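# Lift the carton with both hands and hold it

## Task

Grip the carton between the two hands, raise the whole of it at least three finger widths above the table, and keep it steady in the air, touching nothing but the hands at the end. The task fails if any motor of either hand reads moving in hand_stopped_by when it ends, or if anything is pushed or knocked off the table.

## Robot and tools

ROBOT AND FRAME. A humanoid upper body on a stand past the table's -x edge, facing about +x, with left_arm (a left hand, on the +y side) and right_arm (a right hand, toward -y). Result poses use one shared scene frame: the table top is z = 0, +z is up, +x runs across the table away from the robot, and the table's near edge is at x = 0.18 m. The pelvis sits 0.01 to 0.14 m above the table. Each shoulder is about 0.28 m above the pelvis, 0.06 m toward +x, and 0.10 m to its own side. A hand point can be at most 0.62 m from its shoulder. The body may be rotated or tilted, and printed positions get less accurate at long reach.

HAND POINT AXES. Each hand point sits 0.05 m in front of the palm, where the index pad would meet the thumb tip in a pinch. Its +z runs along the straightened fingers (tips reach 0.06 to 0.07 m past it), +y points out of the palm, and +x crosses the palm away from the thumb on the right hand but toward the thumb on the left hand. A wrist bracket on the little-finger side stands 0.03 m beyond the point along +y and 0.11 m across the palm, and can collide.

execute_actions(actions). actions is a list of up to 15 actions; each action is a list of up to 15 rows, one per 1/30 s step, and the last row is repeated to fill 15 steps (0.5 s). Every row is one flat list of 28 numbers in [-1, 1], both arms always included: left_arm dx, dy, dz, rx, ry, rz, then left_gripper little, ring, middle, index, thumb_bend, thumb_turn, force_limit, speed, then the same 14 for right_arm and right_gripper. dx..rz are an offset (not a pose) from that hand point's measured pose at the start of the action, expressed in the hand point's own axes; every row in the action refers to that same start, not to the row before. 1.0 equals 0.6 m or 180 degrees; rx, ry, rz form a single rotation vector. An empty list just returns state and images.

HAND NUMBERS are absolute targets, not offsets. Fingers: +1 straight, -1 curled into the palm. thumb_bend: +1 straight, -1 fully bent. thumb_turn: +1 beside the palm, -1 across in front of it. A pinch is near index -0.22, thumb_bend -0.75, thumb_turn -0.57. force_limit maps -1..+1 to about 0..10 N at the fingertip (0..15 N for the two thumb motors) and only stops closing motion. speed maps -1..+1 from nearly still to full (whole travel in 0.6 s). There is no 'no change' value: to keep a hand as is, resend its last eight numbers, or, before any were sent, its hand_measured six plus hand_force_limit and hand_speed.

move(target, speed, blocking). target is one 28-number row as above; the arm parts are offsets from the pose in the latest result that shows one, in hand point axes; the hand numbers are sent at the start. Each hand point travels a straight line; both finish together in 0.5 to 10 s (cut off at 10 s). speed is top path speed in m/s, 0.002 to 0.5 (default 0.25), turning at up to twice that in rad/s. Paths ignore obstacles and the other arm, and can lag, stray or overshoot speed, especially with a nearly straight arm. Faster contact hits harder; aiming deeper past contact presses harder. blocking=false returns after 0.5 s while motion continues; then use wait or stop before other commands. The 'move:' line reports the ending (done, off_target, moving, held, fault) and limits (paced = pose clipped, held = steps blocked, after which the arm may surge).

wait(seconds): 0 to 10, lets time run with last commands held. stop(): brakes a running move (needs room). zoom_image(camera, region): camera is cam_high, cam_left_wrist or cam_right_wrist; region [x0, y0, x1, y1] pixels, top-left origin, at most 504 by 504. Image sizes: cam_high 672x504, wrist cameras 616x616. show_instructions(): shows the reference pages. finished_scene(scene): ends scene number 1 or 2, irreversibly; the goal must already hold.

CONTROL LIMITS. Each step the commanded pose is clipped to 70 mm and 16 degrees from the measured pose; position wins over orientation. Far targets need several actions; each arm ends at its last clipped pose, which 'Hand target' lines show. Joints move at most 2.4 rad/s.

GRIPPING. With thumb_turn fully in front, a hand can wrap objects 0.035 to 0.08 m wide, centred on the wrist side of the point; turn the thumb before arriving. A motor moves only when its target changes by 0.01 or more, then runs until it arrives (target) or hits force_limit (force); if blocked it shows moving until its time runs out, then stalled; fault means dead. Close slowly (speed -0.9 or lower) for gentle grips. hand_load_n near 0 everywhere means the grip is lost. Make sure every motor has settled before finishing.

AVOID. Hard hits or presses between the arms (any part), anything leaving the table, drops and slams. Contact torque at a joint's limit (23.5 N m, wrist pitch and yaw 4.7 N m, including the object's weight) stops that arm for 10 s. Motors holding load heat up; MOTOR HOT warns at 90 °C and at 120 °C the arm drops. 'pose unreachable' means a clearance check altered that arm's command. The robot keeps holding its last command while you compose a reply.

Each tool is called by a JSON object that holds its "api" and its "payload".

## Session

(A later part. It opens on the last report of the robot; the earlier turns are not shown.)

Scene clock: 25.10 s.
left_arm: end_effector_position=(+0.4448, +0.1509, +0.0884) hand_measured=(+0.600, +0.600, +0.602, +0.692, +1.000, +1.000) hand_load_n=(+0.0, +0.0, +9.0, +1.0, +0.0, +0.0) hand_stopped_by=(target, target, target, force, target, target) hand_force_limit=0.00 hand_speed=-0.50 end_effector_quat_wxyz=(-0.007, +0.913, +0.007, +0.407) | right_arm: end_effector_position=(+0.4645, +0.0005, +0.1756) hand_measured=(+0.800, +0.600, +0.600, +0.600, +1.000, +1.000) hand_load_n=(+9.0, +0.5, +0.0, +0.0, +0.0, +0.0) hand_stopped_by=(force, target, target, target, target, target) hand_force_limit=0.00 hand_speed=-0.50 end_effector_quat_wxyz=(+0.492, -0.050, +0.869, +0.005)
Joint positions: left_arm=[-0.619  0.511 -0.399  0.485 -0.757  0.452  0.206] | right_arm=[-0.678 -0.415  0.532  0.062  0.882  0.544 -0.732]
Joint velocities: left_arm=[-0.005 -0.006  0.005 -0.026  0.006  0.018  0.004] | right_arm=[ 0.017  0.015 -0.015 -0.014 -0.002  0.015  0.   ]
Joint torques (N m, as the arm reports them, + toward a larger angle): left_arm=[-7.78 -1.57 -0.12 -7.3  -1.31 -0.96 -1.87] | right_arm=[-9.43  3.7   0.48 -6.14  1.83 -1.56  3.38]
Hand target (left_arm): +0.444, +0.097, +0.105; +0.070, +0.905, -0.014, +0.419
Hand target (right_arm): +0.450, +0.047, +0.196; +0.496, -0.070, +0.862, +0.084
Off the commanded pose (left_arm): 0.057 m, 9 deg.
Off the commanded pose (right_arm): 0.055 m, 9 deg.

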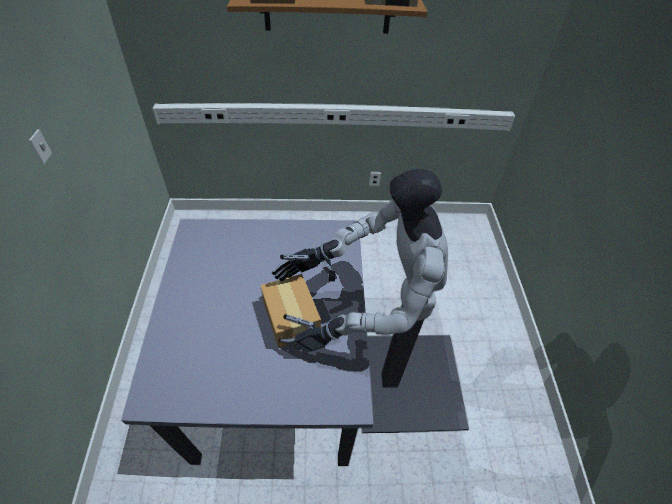

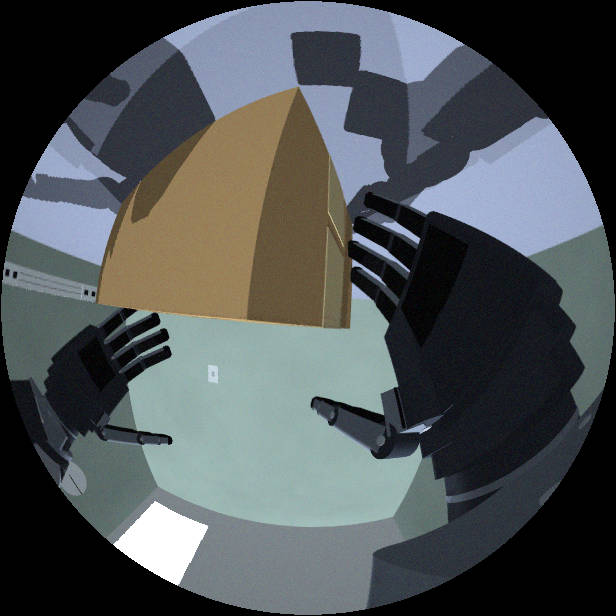

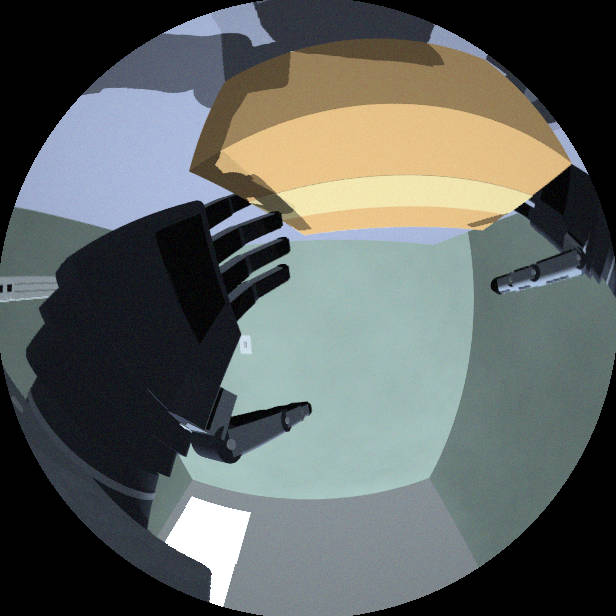

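{"api": "move", "payload": {"target": [-0.03,-0.03,-0.04,0.05,0,-0.04,0.65,0.65,0.65,0.65,1,1,0,-0.5,0,-0.12,0,-0.055,0.045,-0.045,0.65,0.65,0.65,0.65,1,1,0,-0.5], "speed": 0.1}}

{"api": "move", "payload": {"target": [0,0,0,0,0,0,0.65,0.65,0.65,0.65,1,1,0,-0.5,0.115,0,0.095,0,0,0,0.65,0.65,0.65,0.65,1,1,0,-0.5], "speed": 0.1}}

{"api": "move", "payload": {"target": [0,0.09,0,0,0,0,0.65,0.65,0.65,0.65,1,1,0,-0.5,0,0.11,0,0,0,0,0.65,0.65,0.65,0.65,1,1,0,-0.5], "speed": 0.06}}

Scene clock: 26.90 s.
left_arm: end_effector_position=(+0.4146, +0.1715, +0.0891) hand_measured=(+0.650, +0.650, +0.650, +0.650, +1.000, +1.000) hand_load_n=(+0.0, +0.0, +0.0, +0.0, +0.0, +0.0) hand_stopped_by=(target, target, target, target, target, target) hand_force_limit=0.00 hand_speed=-0.50 end_effector_quat_wxyz=(-0.058, +0.908, +0.091, +0.406) | right_arm: end_effector_position=(+0.4684, -0.0725, +0.1700) hand_measured=(+0.800, +0.650, +0.650, +0.650, +1.000, +1.000) hand_load_n=(+0.0, +0.0, +0.0, +0.0, +0.0, +0.0) hand_stopped_by=(force, target, target, target, target, target) hand_force_limit=0.00 hand_speed=-0.50 end_effector_quat_wxyz=(+0.415, -0.155, +0.896, +0.040)
Joint positions: left_arm=[-0.4    0.497 -0.327  0.176 -0.827  0.487  0.518] | right_arm=[-0.778 -0.791  0.483  0.206  0.972  0.712 -0.178]
Joint velocities: left_arm=[ 0.011 -0.005 -0.003 -0.003  0.006  0.     0.   ] | right_arm=[-0.002  0.008  0.011  0.012  0.     0.     0.   ]
Joint torques (N m, as the arm reports them, + toward a larger angle): left_arm=[-4.73  1.85  1.27 -3.37  0.16 -0.68  0.  ] | right_arm=[-7.74 -4.64 -1.76 -1.95  0.13 -1.11  0.16]
Hand target (left_arm): +0.414, +0.171, +0.089; -0.055, +0.908, +0.093, +0.405
Hand target (right_arm): +0.468, -0.072, +0.170; +0.414, -0.157, +0.896, +0.039
Off the commanded pose (left_arm): 0.004 m, 1 deg.
Off the commanded pose (right_arm): 0.009 m, 1 deg.
move: off_target (left_arm, right_arm)

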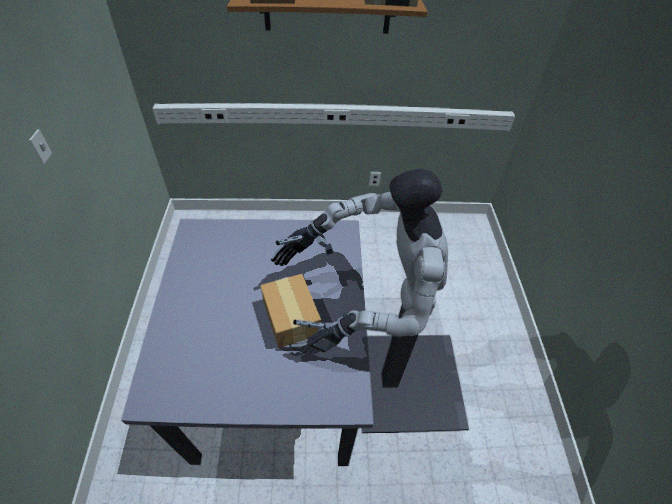

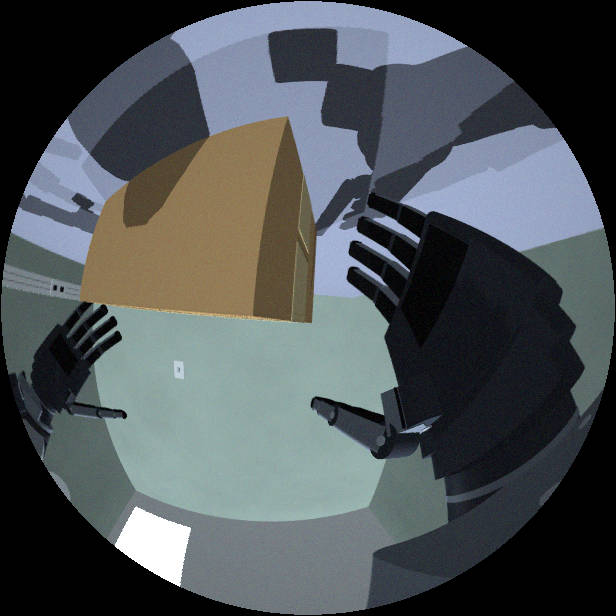

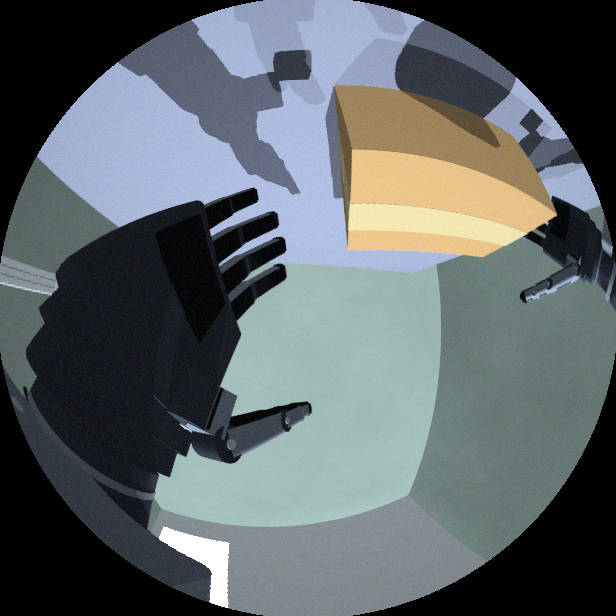

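Scene clock: 28.33 s.
left_arm: end_effector_position=(+0.4146, +0.1715, +0.0891) hand_measured=(+0.650, +0.650, +0.650, +0.650, +1.000, +1.000) hand_load_n=(+0.0, +0.0, +0.0, +0.0, +0.0, +0.0) hand_stopped_by=(target, target, target, target, target, target) hand_force_limit=0.00 hand_speed=-0.50 end_effector_quat_wxyz=(-0.058, +0.908, +0.091, +0.406) | right_arm: end_effector_position=(+0.4696, -0.0730, +0.0821) hand_measured=(+0.800, +0.650, +0.650, +0.650, +1.000, +1.000) hand_load_n=(+0.0, +0.0, +0.0, +0.0, +0.0, +0.0) hand_stopped_by=(force, target, target, target, target, target) hand_force_limit=0.00 hand_speed=-0.50 end_effector_quat_wxyz=(+0.414, -0.152, +0.896, +0.046)
Joint positions: left_arm=[-0.4    0.497 -0.327  0.176 -0.827  0.487  0.518] | right_arm=[-0.803 -0.519  0.601  0.851  0.726  0.236  0.075]
Joint velocities: left_arm=[ 0.014 -0.002  0.005 -0.003  0.     0.     0.   ] | right_arm=[-0.005  0.    -0.009 -0.005 -0.006  0.     0.   ]
Joint torques (N m, as the arm reports them, + toward a larger angle): left_arm=[-4.83  2.01  1.15 -3.09  0.41 -0.77 -0.07] | right_arm=[-7.85 -3.89 -0.71 -1.94  0.24 -1.24  0.16]
Hand target (left_arm): +0.415, +0.171, +0.089; -0.058, +0.908, +0.091, +0.406
Hand target (right_arm): +0.469, -0.072, +0.082; +0.414, -0.155, +0.896, +0.046
Off the commanded pose (left_arm): 0.000 m, 0 deg.
Off the commanded pose (right_arm): 0.005 m, 1 deg.
move: off_target (right_arm)

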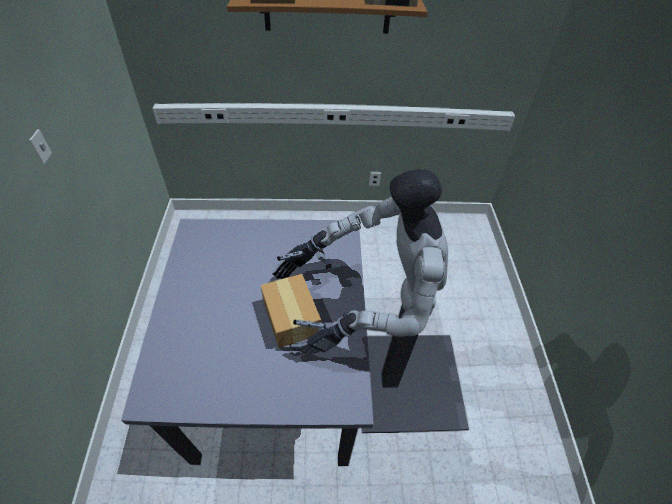

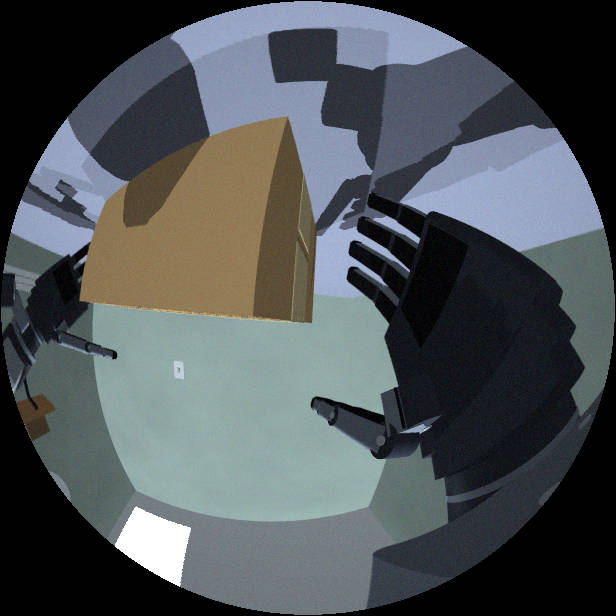

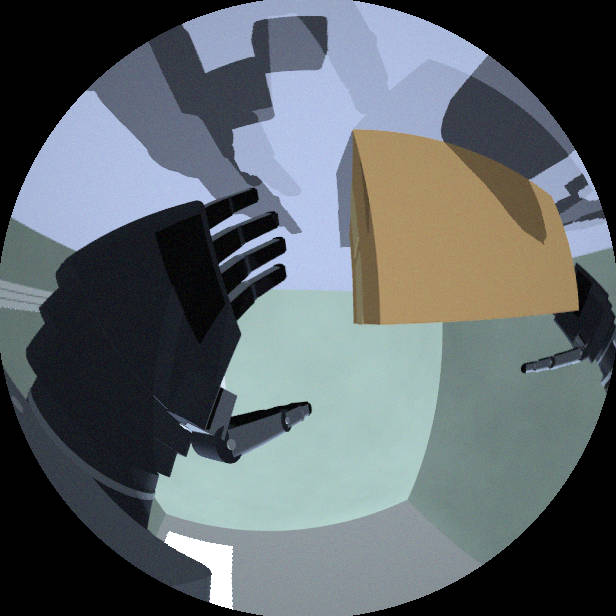

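Scene clock: 29.67 s.
left_arm: end_effector_position=(+0.4239, +0.1321, +0.0839) hand_measured=(+0.650, +0.650, +0.650, +0.650, +1.000, +1.000) hand_load_n=(+0.0, +0.0, +1.5, +1.0, +0.0, +0.0) hand_stopped_by=(target, target, target, target, target, target) hand_force_limit=0.00 hand_speed=-0.50 end_effector_quat_wxyz=(-0.076, +0.907, +0.095, +0.402) | right_arm: end_effector_position=(+0.4547, -0.0173, +0.0843) hand_measured=(+0.800, +0.650, +0.650, +0.650, +1.000, +1.000) hand_load_n=(+0.0, +0.0, +1.0, +0.0, +0.0, +0.0) hand_stopped_by=(force, target, target, target, target, target) hand_force_limit=0.00 hand_speed=-0.50 end_effector_quat_wxyz=(+0.421, -0.148, +0.894, +0.037)
Joint positions: left_arm=[-0.475  0.351 -0.4    0.227 -0.782  0.482  0.675] | right_arm=[-0.734 -0.424  0.612  0.589  0.727  0.355 -0.201]
Joint velocities: left_arm=[-0.003  0.    -0.003  0.003  0.003 -0.006  0.001] | right_arm=[ 0.     0.002  0.002 -0.003  0.     0.    -0.004]
Joint torques (N m, as the arm reports them, + toward a larger angle): left_arm=[-5.83  0.17  0.21 -3.45  0.27 -0.66 -0.53] | right_arm=[-7.21 -1.84 -0.69 -3.08  0.29 -0.95  0.27]
Hand target (left_arm): +0.424, +0.117, +0.085; -0.058, +0.909, +0.088, +0.403
Hand target (right_arm): +0.451, -0.010, +0.083; +0.418, -0.152, +0.894, +0.045
Off the commanded pose (left_arm): 0.014 m, 2 deg.
Off the commanded pose (right_arm): 0.010 m, 1 deg.
move: off_target (left_arm, right_arm)

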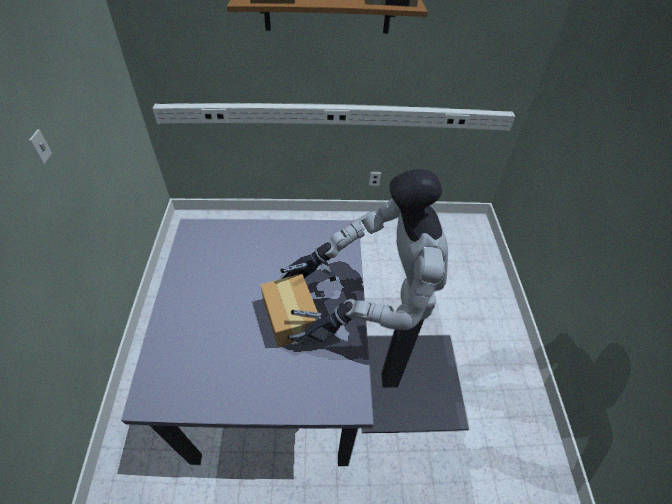

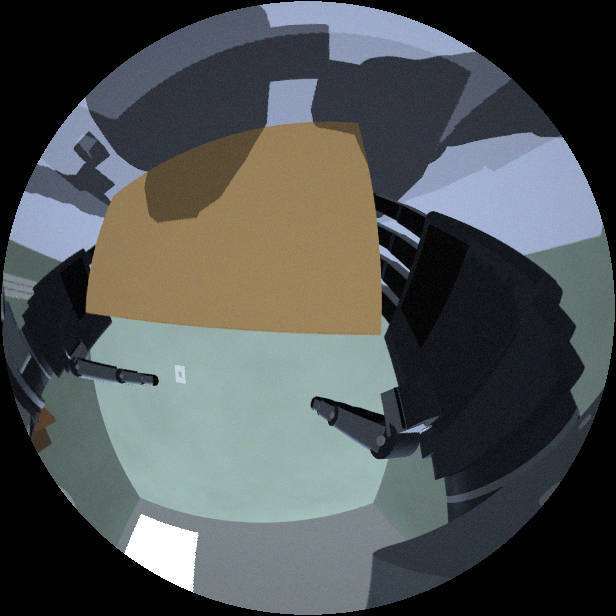

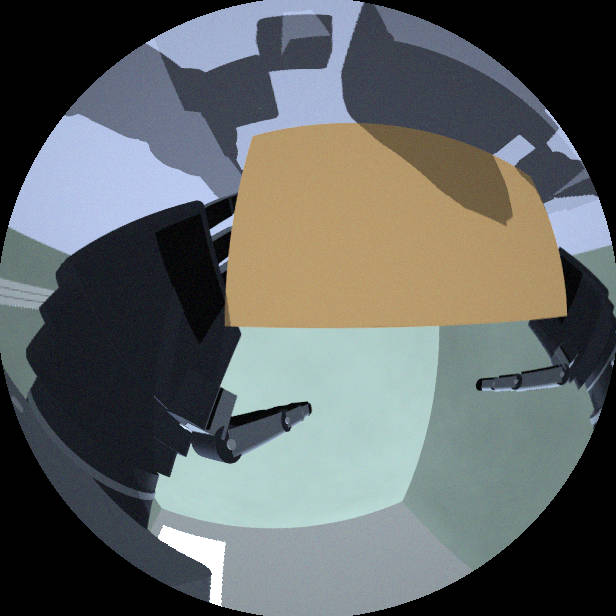

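{"api": "execute_actions", "payload": {"actions": [[[0.01,0.06,-0.01,-0.03,0,0,0.65,0.65,0.65,0.65,1,1,0,-0.5,0,0.06,-0.01,-0.02,0,0,0.65,0.65,0.65,0.65,1,1,0,-0.5]],[[0.02,0.09,-0.02,-0.055,0,-0.015,0.45,0.45,0.65,0.65,1,1,-0.2,-0.8,-0.01,0.09,-0.03,-0.05,0,0,0.45,0.45,0.65,0.55,1,1,-0.2,-0.8]],[[0.02,0.09,-0.02,-0.055,0,-0.015,0.45,0.45,0.65,0.65,1,1,-0.2,-0.8,-0.01,0.09,-0.03,-0.05,0,0,0.45,0.45,0.65,0.55,1,1,-0.2,-0.8]],[[0.045,0.09,-0.045,-0.055,0,-0.015,0.45,0.45,0.65,0.65,1,1,-0.2,-0.8,-0.035,0.09,-0.05,-0.05,0,0,0.45,0.45,0.65,0.55,1,1,-0.2,-0.8]],[[0.045,0.09,-0.045,-0.055,0,-0.015,0.45,0.45,0.65,0.65,1,1,-0.2,-0.8,-0.035,0.09,-0.05,-0.05,0,0,0.45,0.45,0.65,0.55,1,1,-0.2,-0.8]]]}}

Scene clock: 32.30 s.
left_arm: end_effector_position=(+0.4479, +0.1299, +0.1170) hand_measured=(+0.486, +0.586, +0.650, +0.650, +1.000, +1.000) hand_load_n=(+6.5, +5.0, +0.5, +1.5, +0.0, +0.0) hand_stopped_by=(force, force, target, target, target, target) hand_force_limit=-0.20 hand_speed=-0.80 end_effector_quat_wxyz=(-0.040, +0.918, +0.103, +0.380) | right_arm: end_effector_position=(+0.4424, -0.0227, +0.1413) hand_measured=(+0.450, +0.586, +0.650, +0.630, +1.000, +1.000) hand_load_n=(+4.0, +4.0, +1.5, +1.0, +0.0, +0.0) hand_stopped_by=(target, force, target, force, target, target) hand_force_limit=-0.20 hand_speed=-0.80 end_effector_quat_wxyz=(+0.408, -0.174, +0.896, -0.010)
Joint positions: left_arm=[-0.607  0.375 -0.279  0.192 -0.913  0.711  0.684] | right_arm=[-0.714 -0.573  0.501  0.052  0.873  0.83  -0.478]
Joint velocities: left_arm=[ 0.044 -0.034 -0.012  0.006  0.     0.057  0.   ] | right_arm=[ 0.064  0.005 -0.011 -0.026  0.005  0.06   0.   ]
Joint torques (N m, as the arm reports them, + toward a larger angle): left_arm=[-11.6   -2.37   0.14  -9.69  -2.13  -1.87  -2.09] | right_arm=[-10.29   3.67  -0.51  -6.48   2.87  -2.41   3.53]
Hand target (left_arm): +0.450, +0.075, +0.138; +0.041, +0.915, +0.079, +0.393
Hand target (right_arm): +0.417, +0.025, +0.146; +0.394, -0.200, +0.895, +0.068
Off the commanded pose (left_arm): 0.058 m, 9 deg.
Off the commanded pose (right_arm): 0.058 m, 10 deg.

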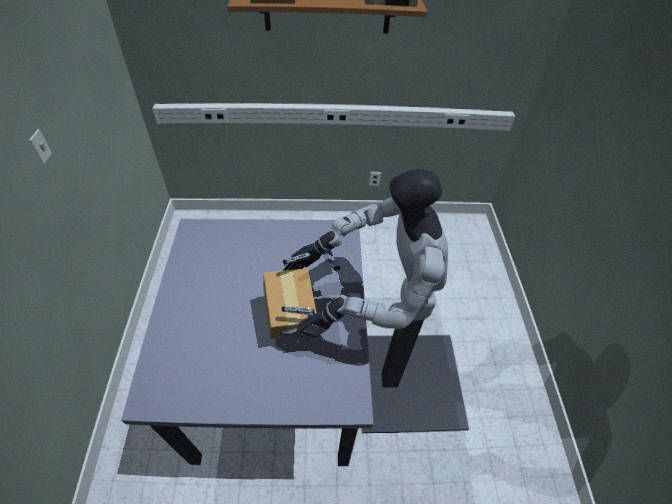

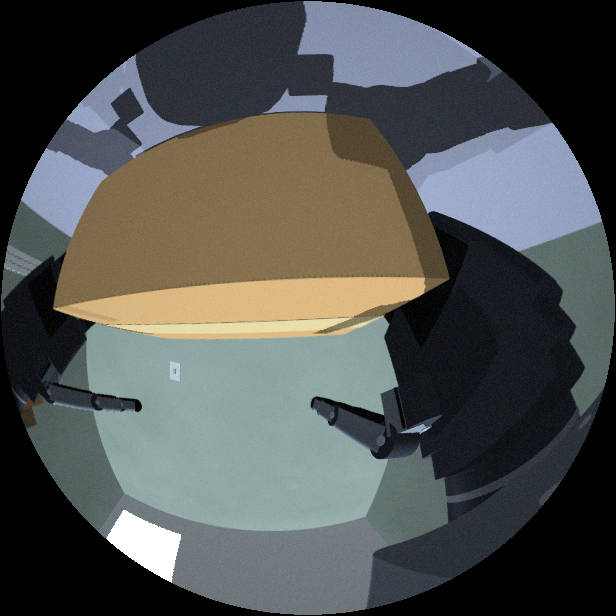

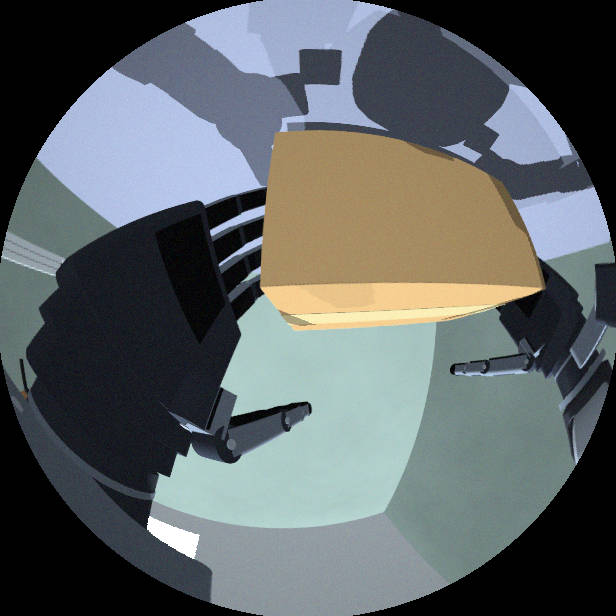

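Lifting. Continue, left more, correcting pitch.

{"api": "execute_actions", "payload": {"actions": [[[0.055,0.09,-0.06,-0.05,0.015,-0.015,0.45,0.45,0.65,0.65,1,1,-0.2,-0.8,-0.04,0.09,-0.035,-0.045,-0.015,0.01,0.45,0.45,0.65,0.55,1,1,-0.2,-0.8]],[[0.055,0.09,-0.06,-0.05,0.015,-0.015,0.45,0.45,0.65,0.65,1,1,-0.2,-0.8,-0.04,0.09,-0.035,-0.045,-0.015,0.01,0.45,0.45,0.65,0.55,1,1,-0.2,-0.8]],[[0.055,0.09,-0.06,-0.05,0.015,-0.015,0.45,0.45,0.65,0.65,1,1,-0.2,-0.8,-0.04,0.09,-0.035,-0.045,-0.015,0.01,0.45,0.45,0.65,0.55,1,1,-0.2,-0.8]]]}}

{"api": "wait", "payload": {"seconds": 3}}

Scene clock: 33.90 s.
left_arm: end_effector_position=(+0.4667, +0.1365, +0.2135) hand_measured=(+0.486, +0.586, +0.650, +0.650, +1.000, +1.000) hand_load_n=(+14.0, +0.0, +0.0, +0.0, +0.0, +0.0) hand_stopped_by=(force, force, target, target, target, target) hand_force_limit=-0.20 hand_speed=-0.80 end_effector_quat_wxyz=(-0.062, +0.883, +0.143, +0.443) | right_arm: end_effector_position=(+0.4682, -0.0173, +0.2133) hand_measured=(+0.450, +0.586, +0.650, +0.630, +1.000, +1.000) hand_load_n=(+7.0, +2.0, +0.0, +3.0, +0.0, +0.0) hand_stopped_by=(target, force, target, force, target, target) hand_force_limit=-0.20 hand_speed=-0.80 end_effector_quat_wxyz=(+0.485, -0.120, +0.866, -0.038)
Joint positions: left_arm=[-0.683  0.316 -0.096 -0.113 -1.     0.941  0.989] | right_arm=[-0.76  -0.495  0.369 -0.118  0.894  0.936 -0.713]
Joint velocities: left_arm=[ 0.075 -0.044  0.017  0.    -0.008  0.079  0.   ] | right_arm=[ 0.049  0.011  0.    -0.011 -0.003  0.053  0.   ]
Joint torques (N m, as the arm reports them, + toward a larger angle): left_arm=[-12.37  -2.1   -0.33  -8.56  -2.98  -1.83  -2.22] | right_arm=[-11.42   3.81   0.27  -6.56   2.81  -2.59   3.83]
Hand target (left_arm): +0.464, +0.081, +0.230; +0.023, +0.886, +0.108, +0.451
Hand target (right_arm): +0.442, +0.034, +0.215; +0.470, -0.158, +0.867, +0.043
Off the commanded pose (left_arm): 0.057 m, 10 deg.
Off the commanded pose (right_arm): 0.061 m, 11 deg.

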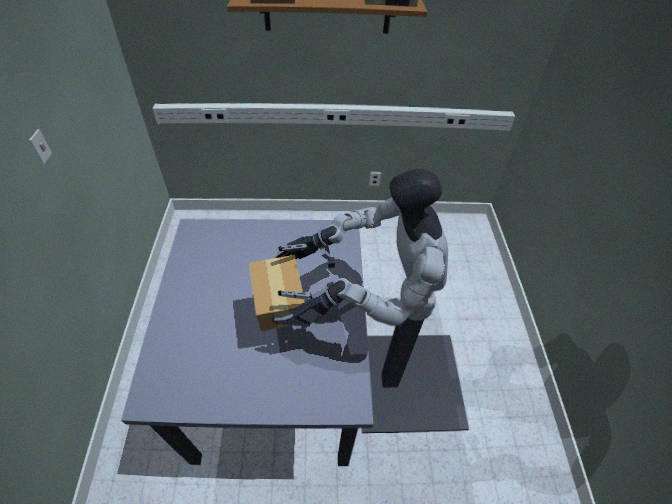

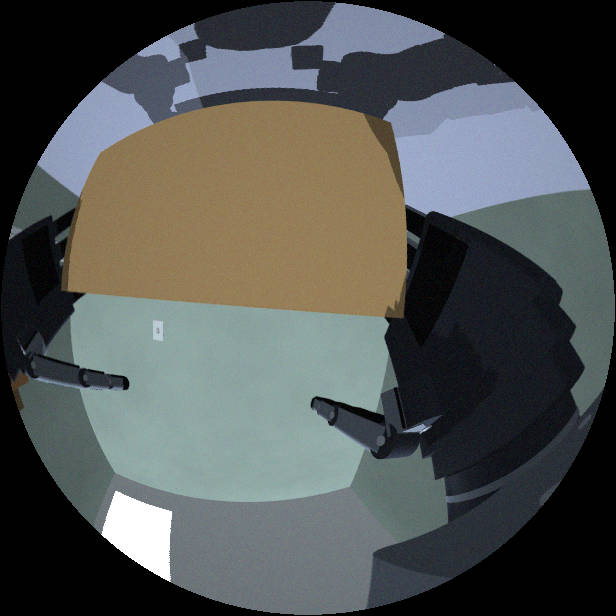

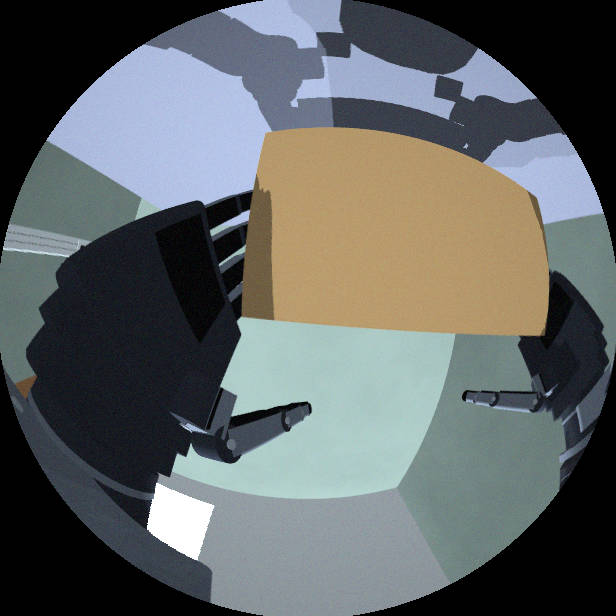

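Scene clock: 36.90 s.
left_arm: end_effector_position=(+0.4657, +0.1364, +0.2116) hand_measured=(+0.486, +0.586, +0.650, +0.650, +1.000, +1.000) hand_load_n=(+14.0, +0.0, +0.0, +0.0, +0.0, +0.0) hand_stopped_by=(force, force, target, target, target, target) hand_force_limit=-0.20 hand_speed=-0.80 end_effector_quat_wxyz=(-0.062, +0.884, +0.143, +0.441) | right_arm: end_effector_position=(+0.4673, -0.0174, +0.2115) hand_measured=(+0.450, +0.586, +0.650, +0.630, +1.000, +1.000) hand_load_n=(+7.0, +1.5, +0.0, +3.0, +0.0, +0.0) hand_stopped_by=(target, force, target, force, target, target) hand_force_limit=-0.20 hand_speed=-0.80 end_effector_quat_wxyz=(+0.482, -0.120, +0.867, -0.038)
Joint positions: left_arm=[-0.679  0.314 -0.094 -0.113 -1.     0.945  0.989] | right_arm=[-0.757 -0.494  0.369 -0.118  0.894  0.939 -0.713]
Joint velocities: left_arm=[-0.02  -0.006  0.005  0.003  0.012  0.     0.   ] | right_arm=[-0.002  0.009  0.002 -0.005  0.003  0.     0.   ]
Joint torques (N m, as the arm reports them, + toward a larger angle): left_arm=[-12.41  -2.2   -0.38  -8.58  -2.96  -1.84  -2.23] | right_arm=[-11.38   3.85   0.26  -6.54   2.78  -2.58   3.84]
Hand target (left_arm): +0.464, +0.081, +0.230; +0.023, +0.886, +0.108, +0.451
Hand target (right_arm): +0.442, +0.034, +0.215; +0.470, -0.158, +0.867, +0.043
Off the commanded pose (left_arm): 0.058 m, 10 deg.
Off the commanded pose (right_arm): 0.060 m, 11 deg.
wait: 3.00 s; at rest by 0.20 s

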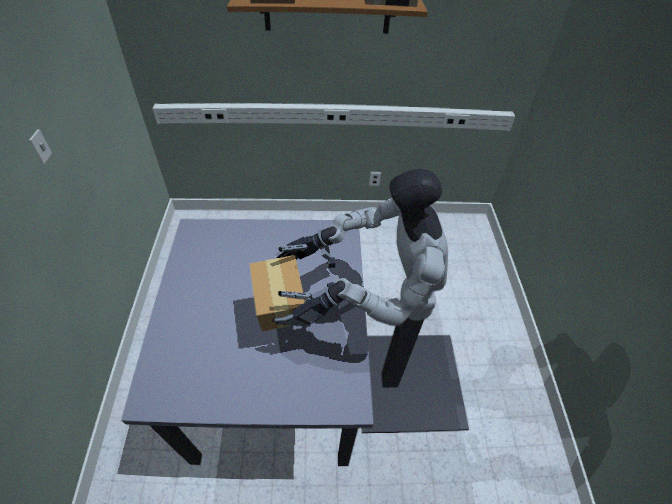

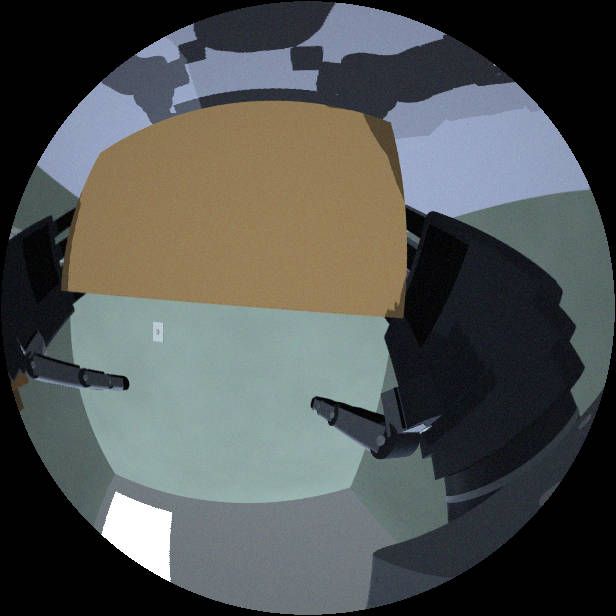

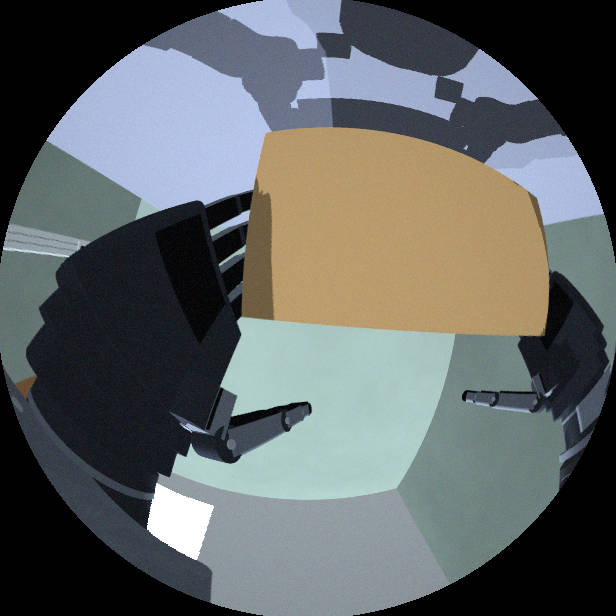

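{"api": "finished_scene", "payload": {"scene": 2}}

The scene is finished: the task was done.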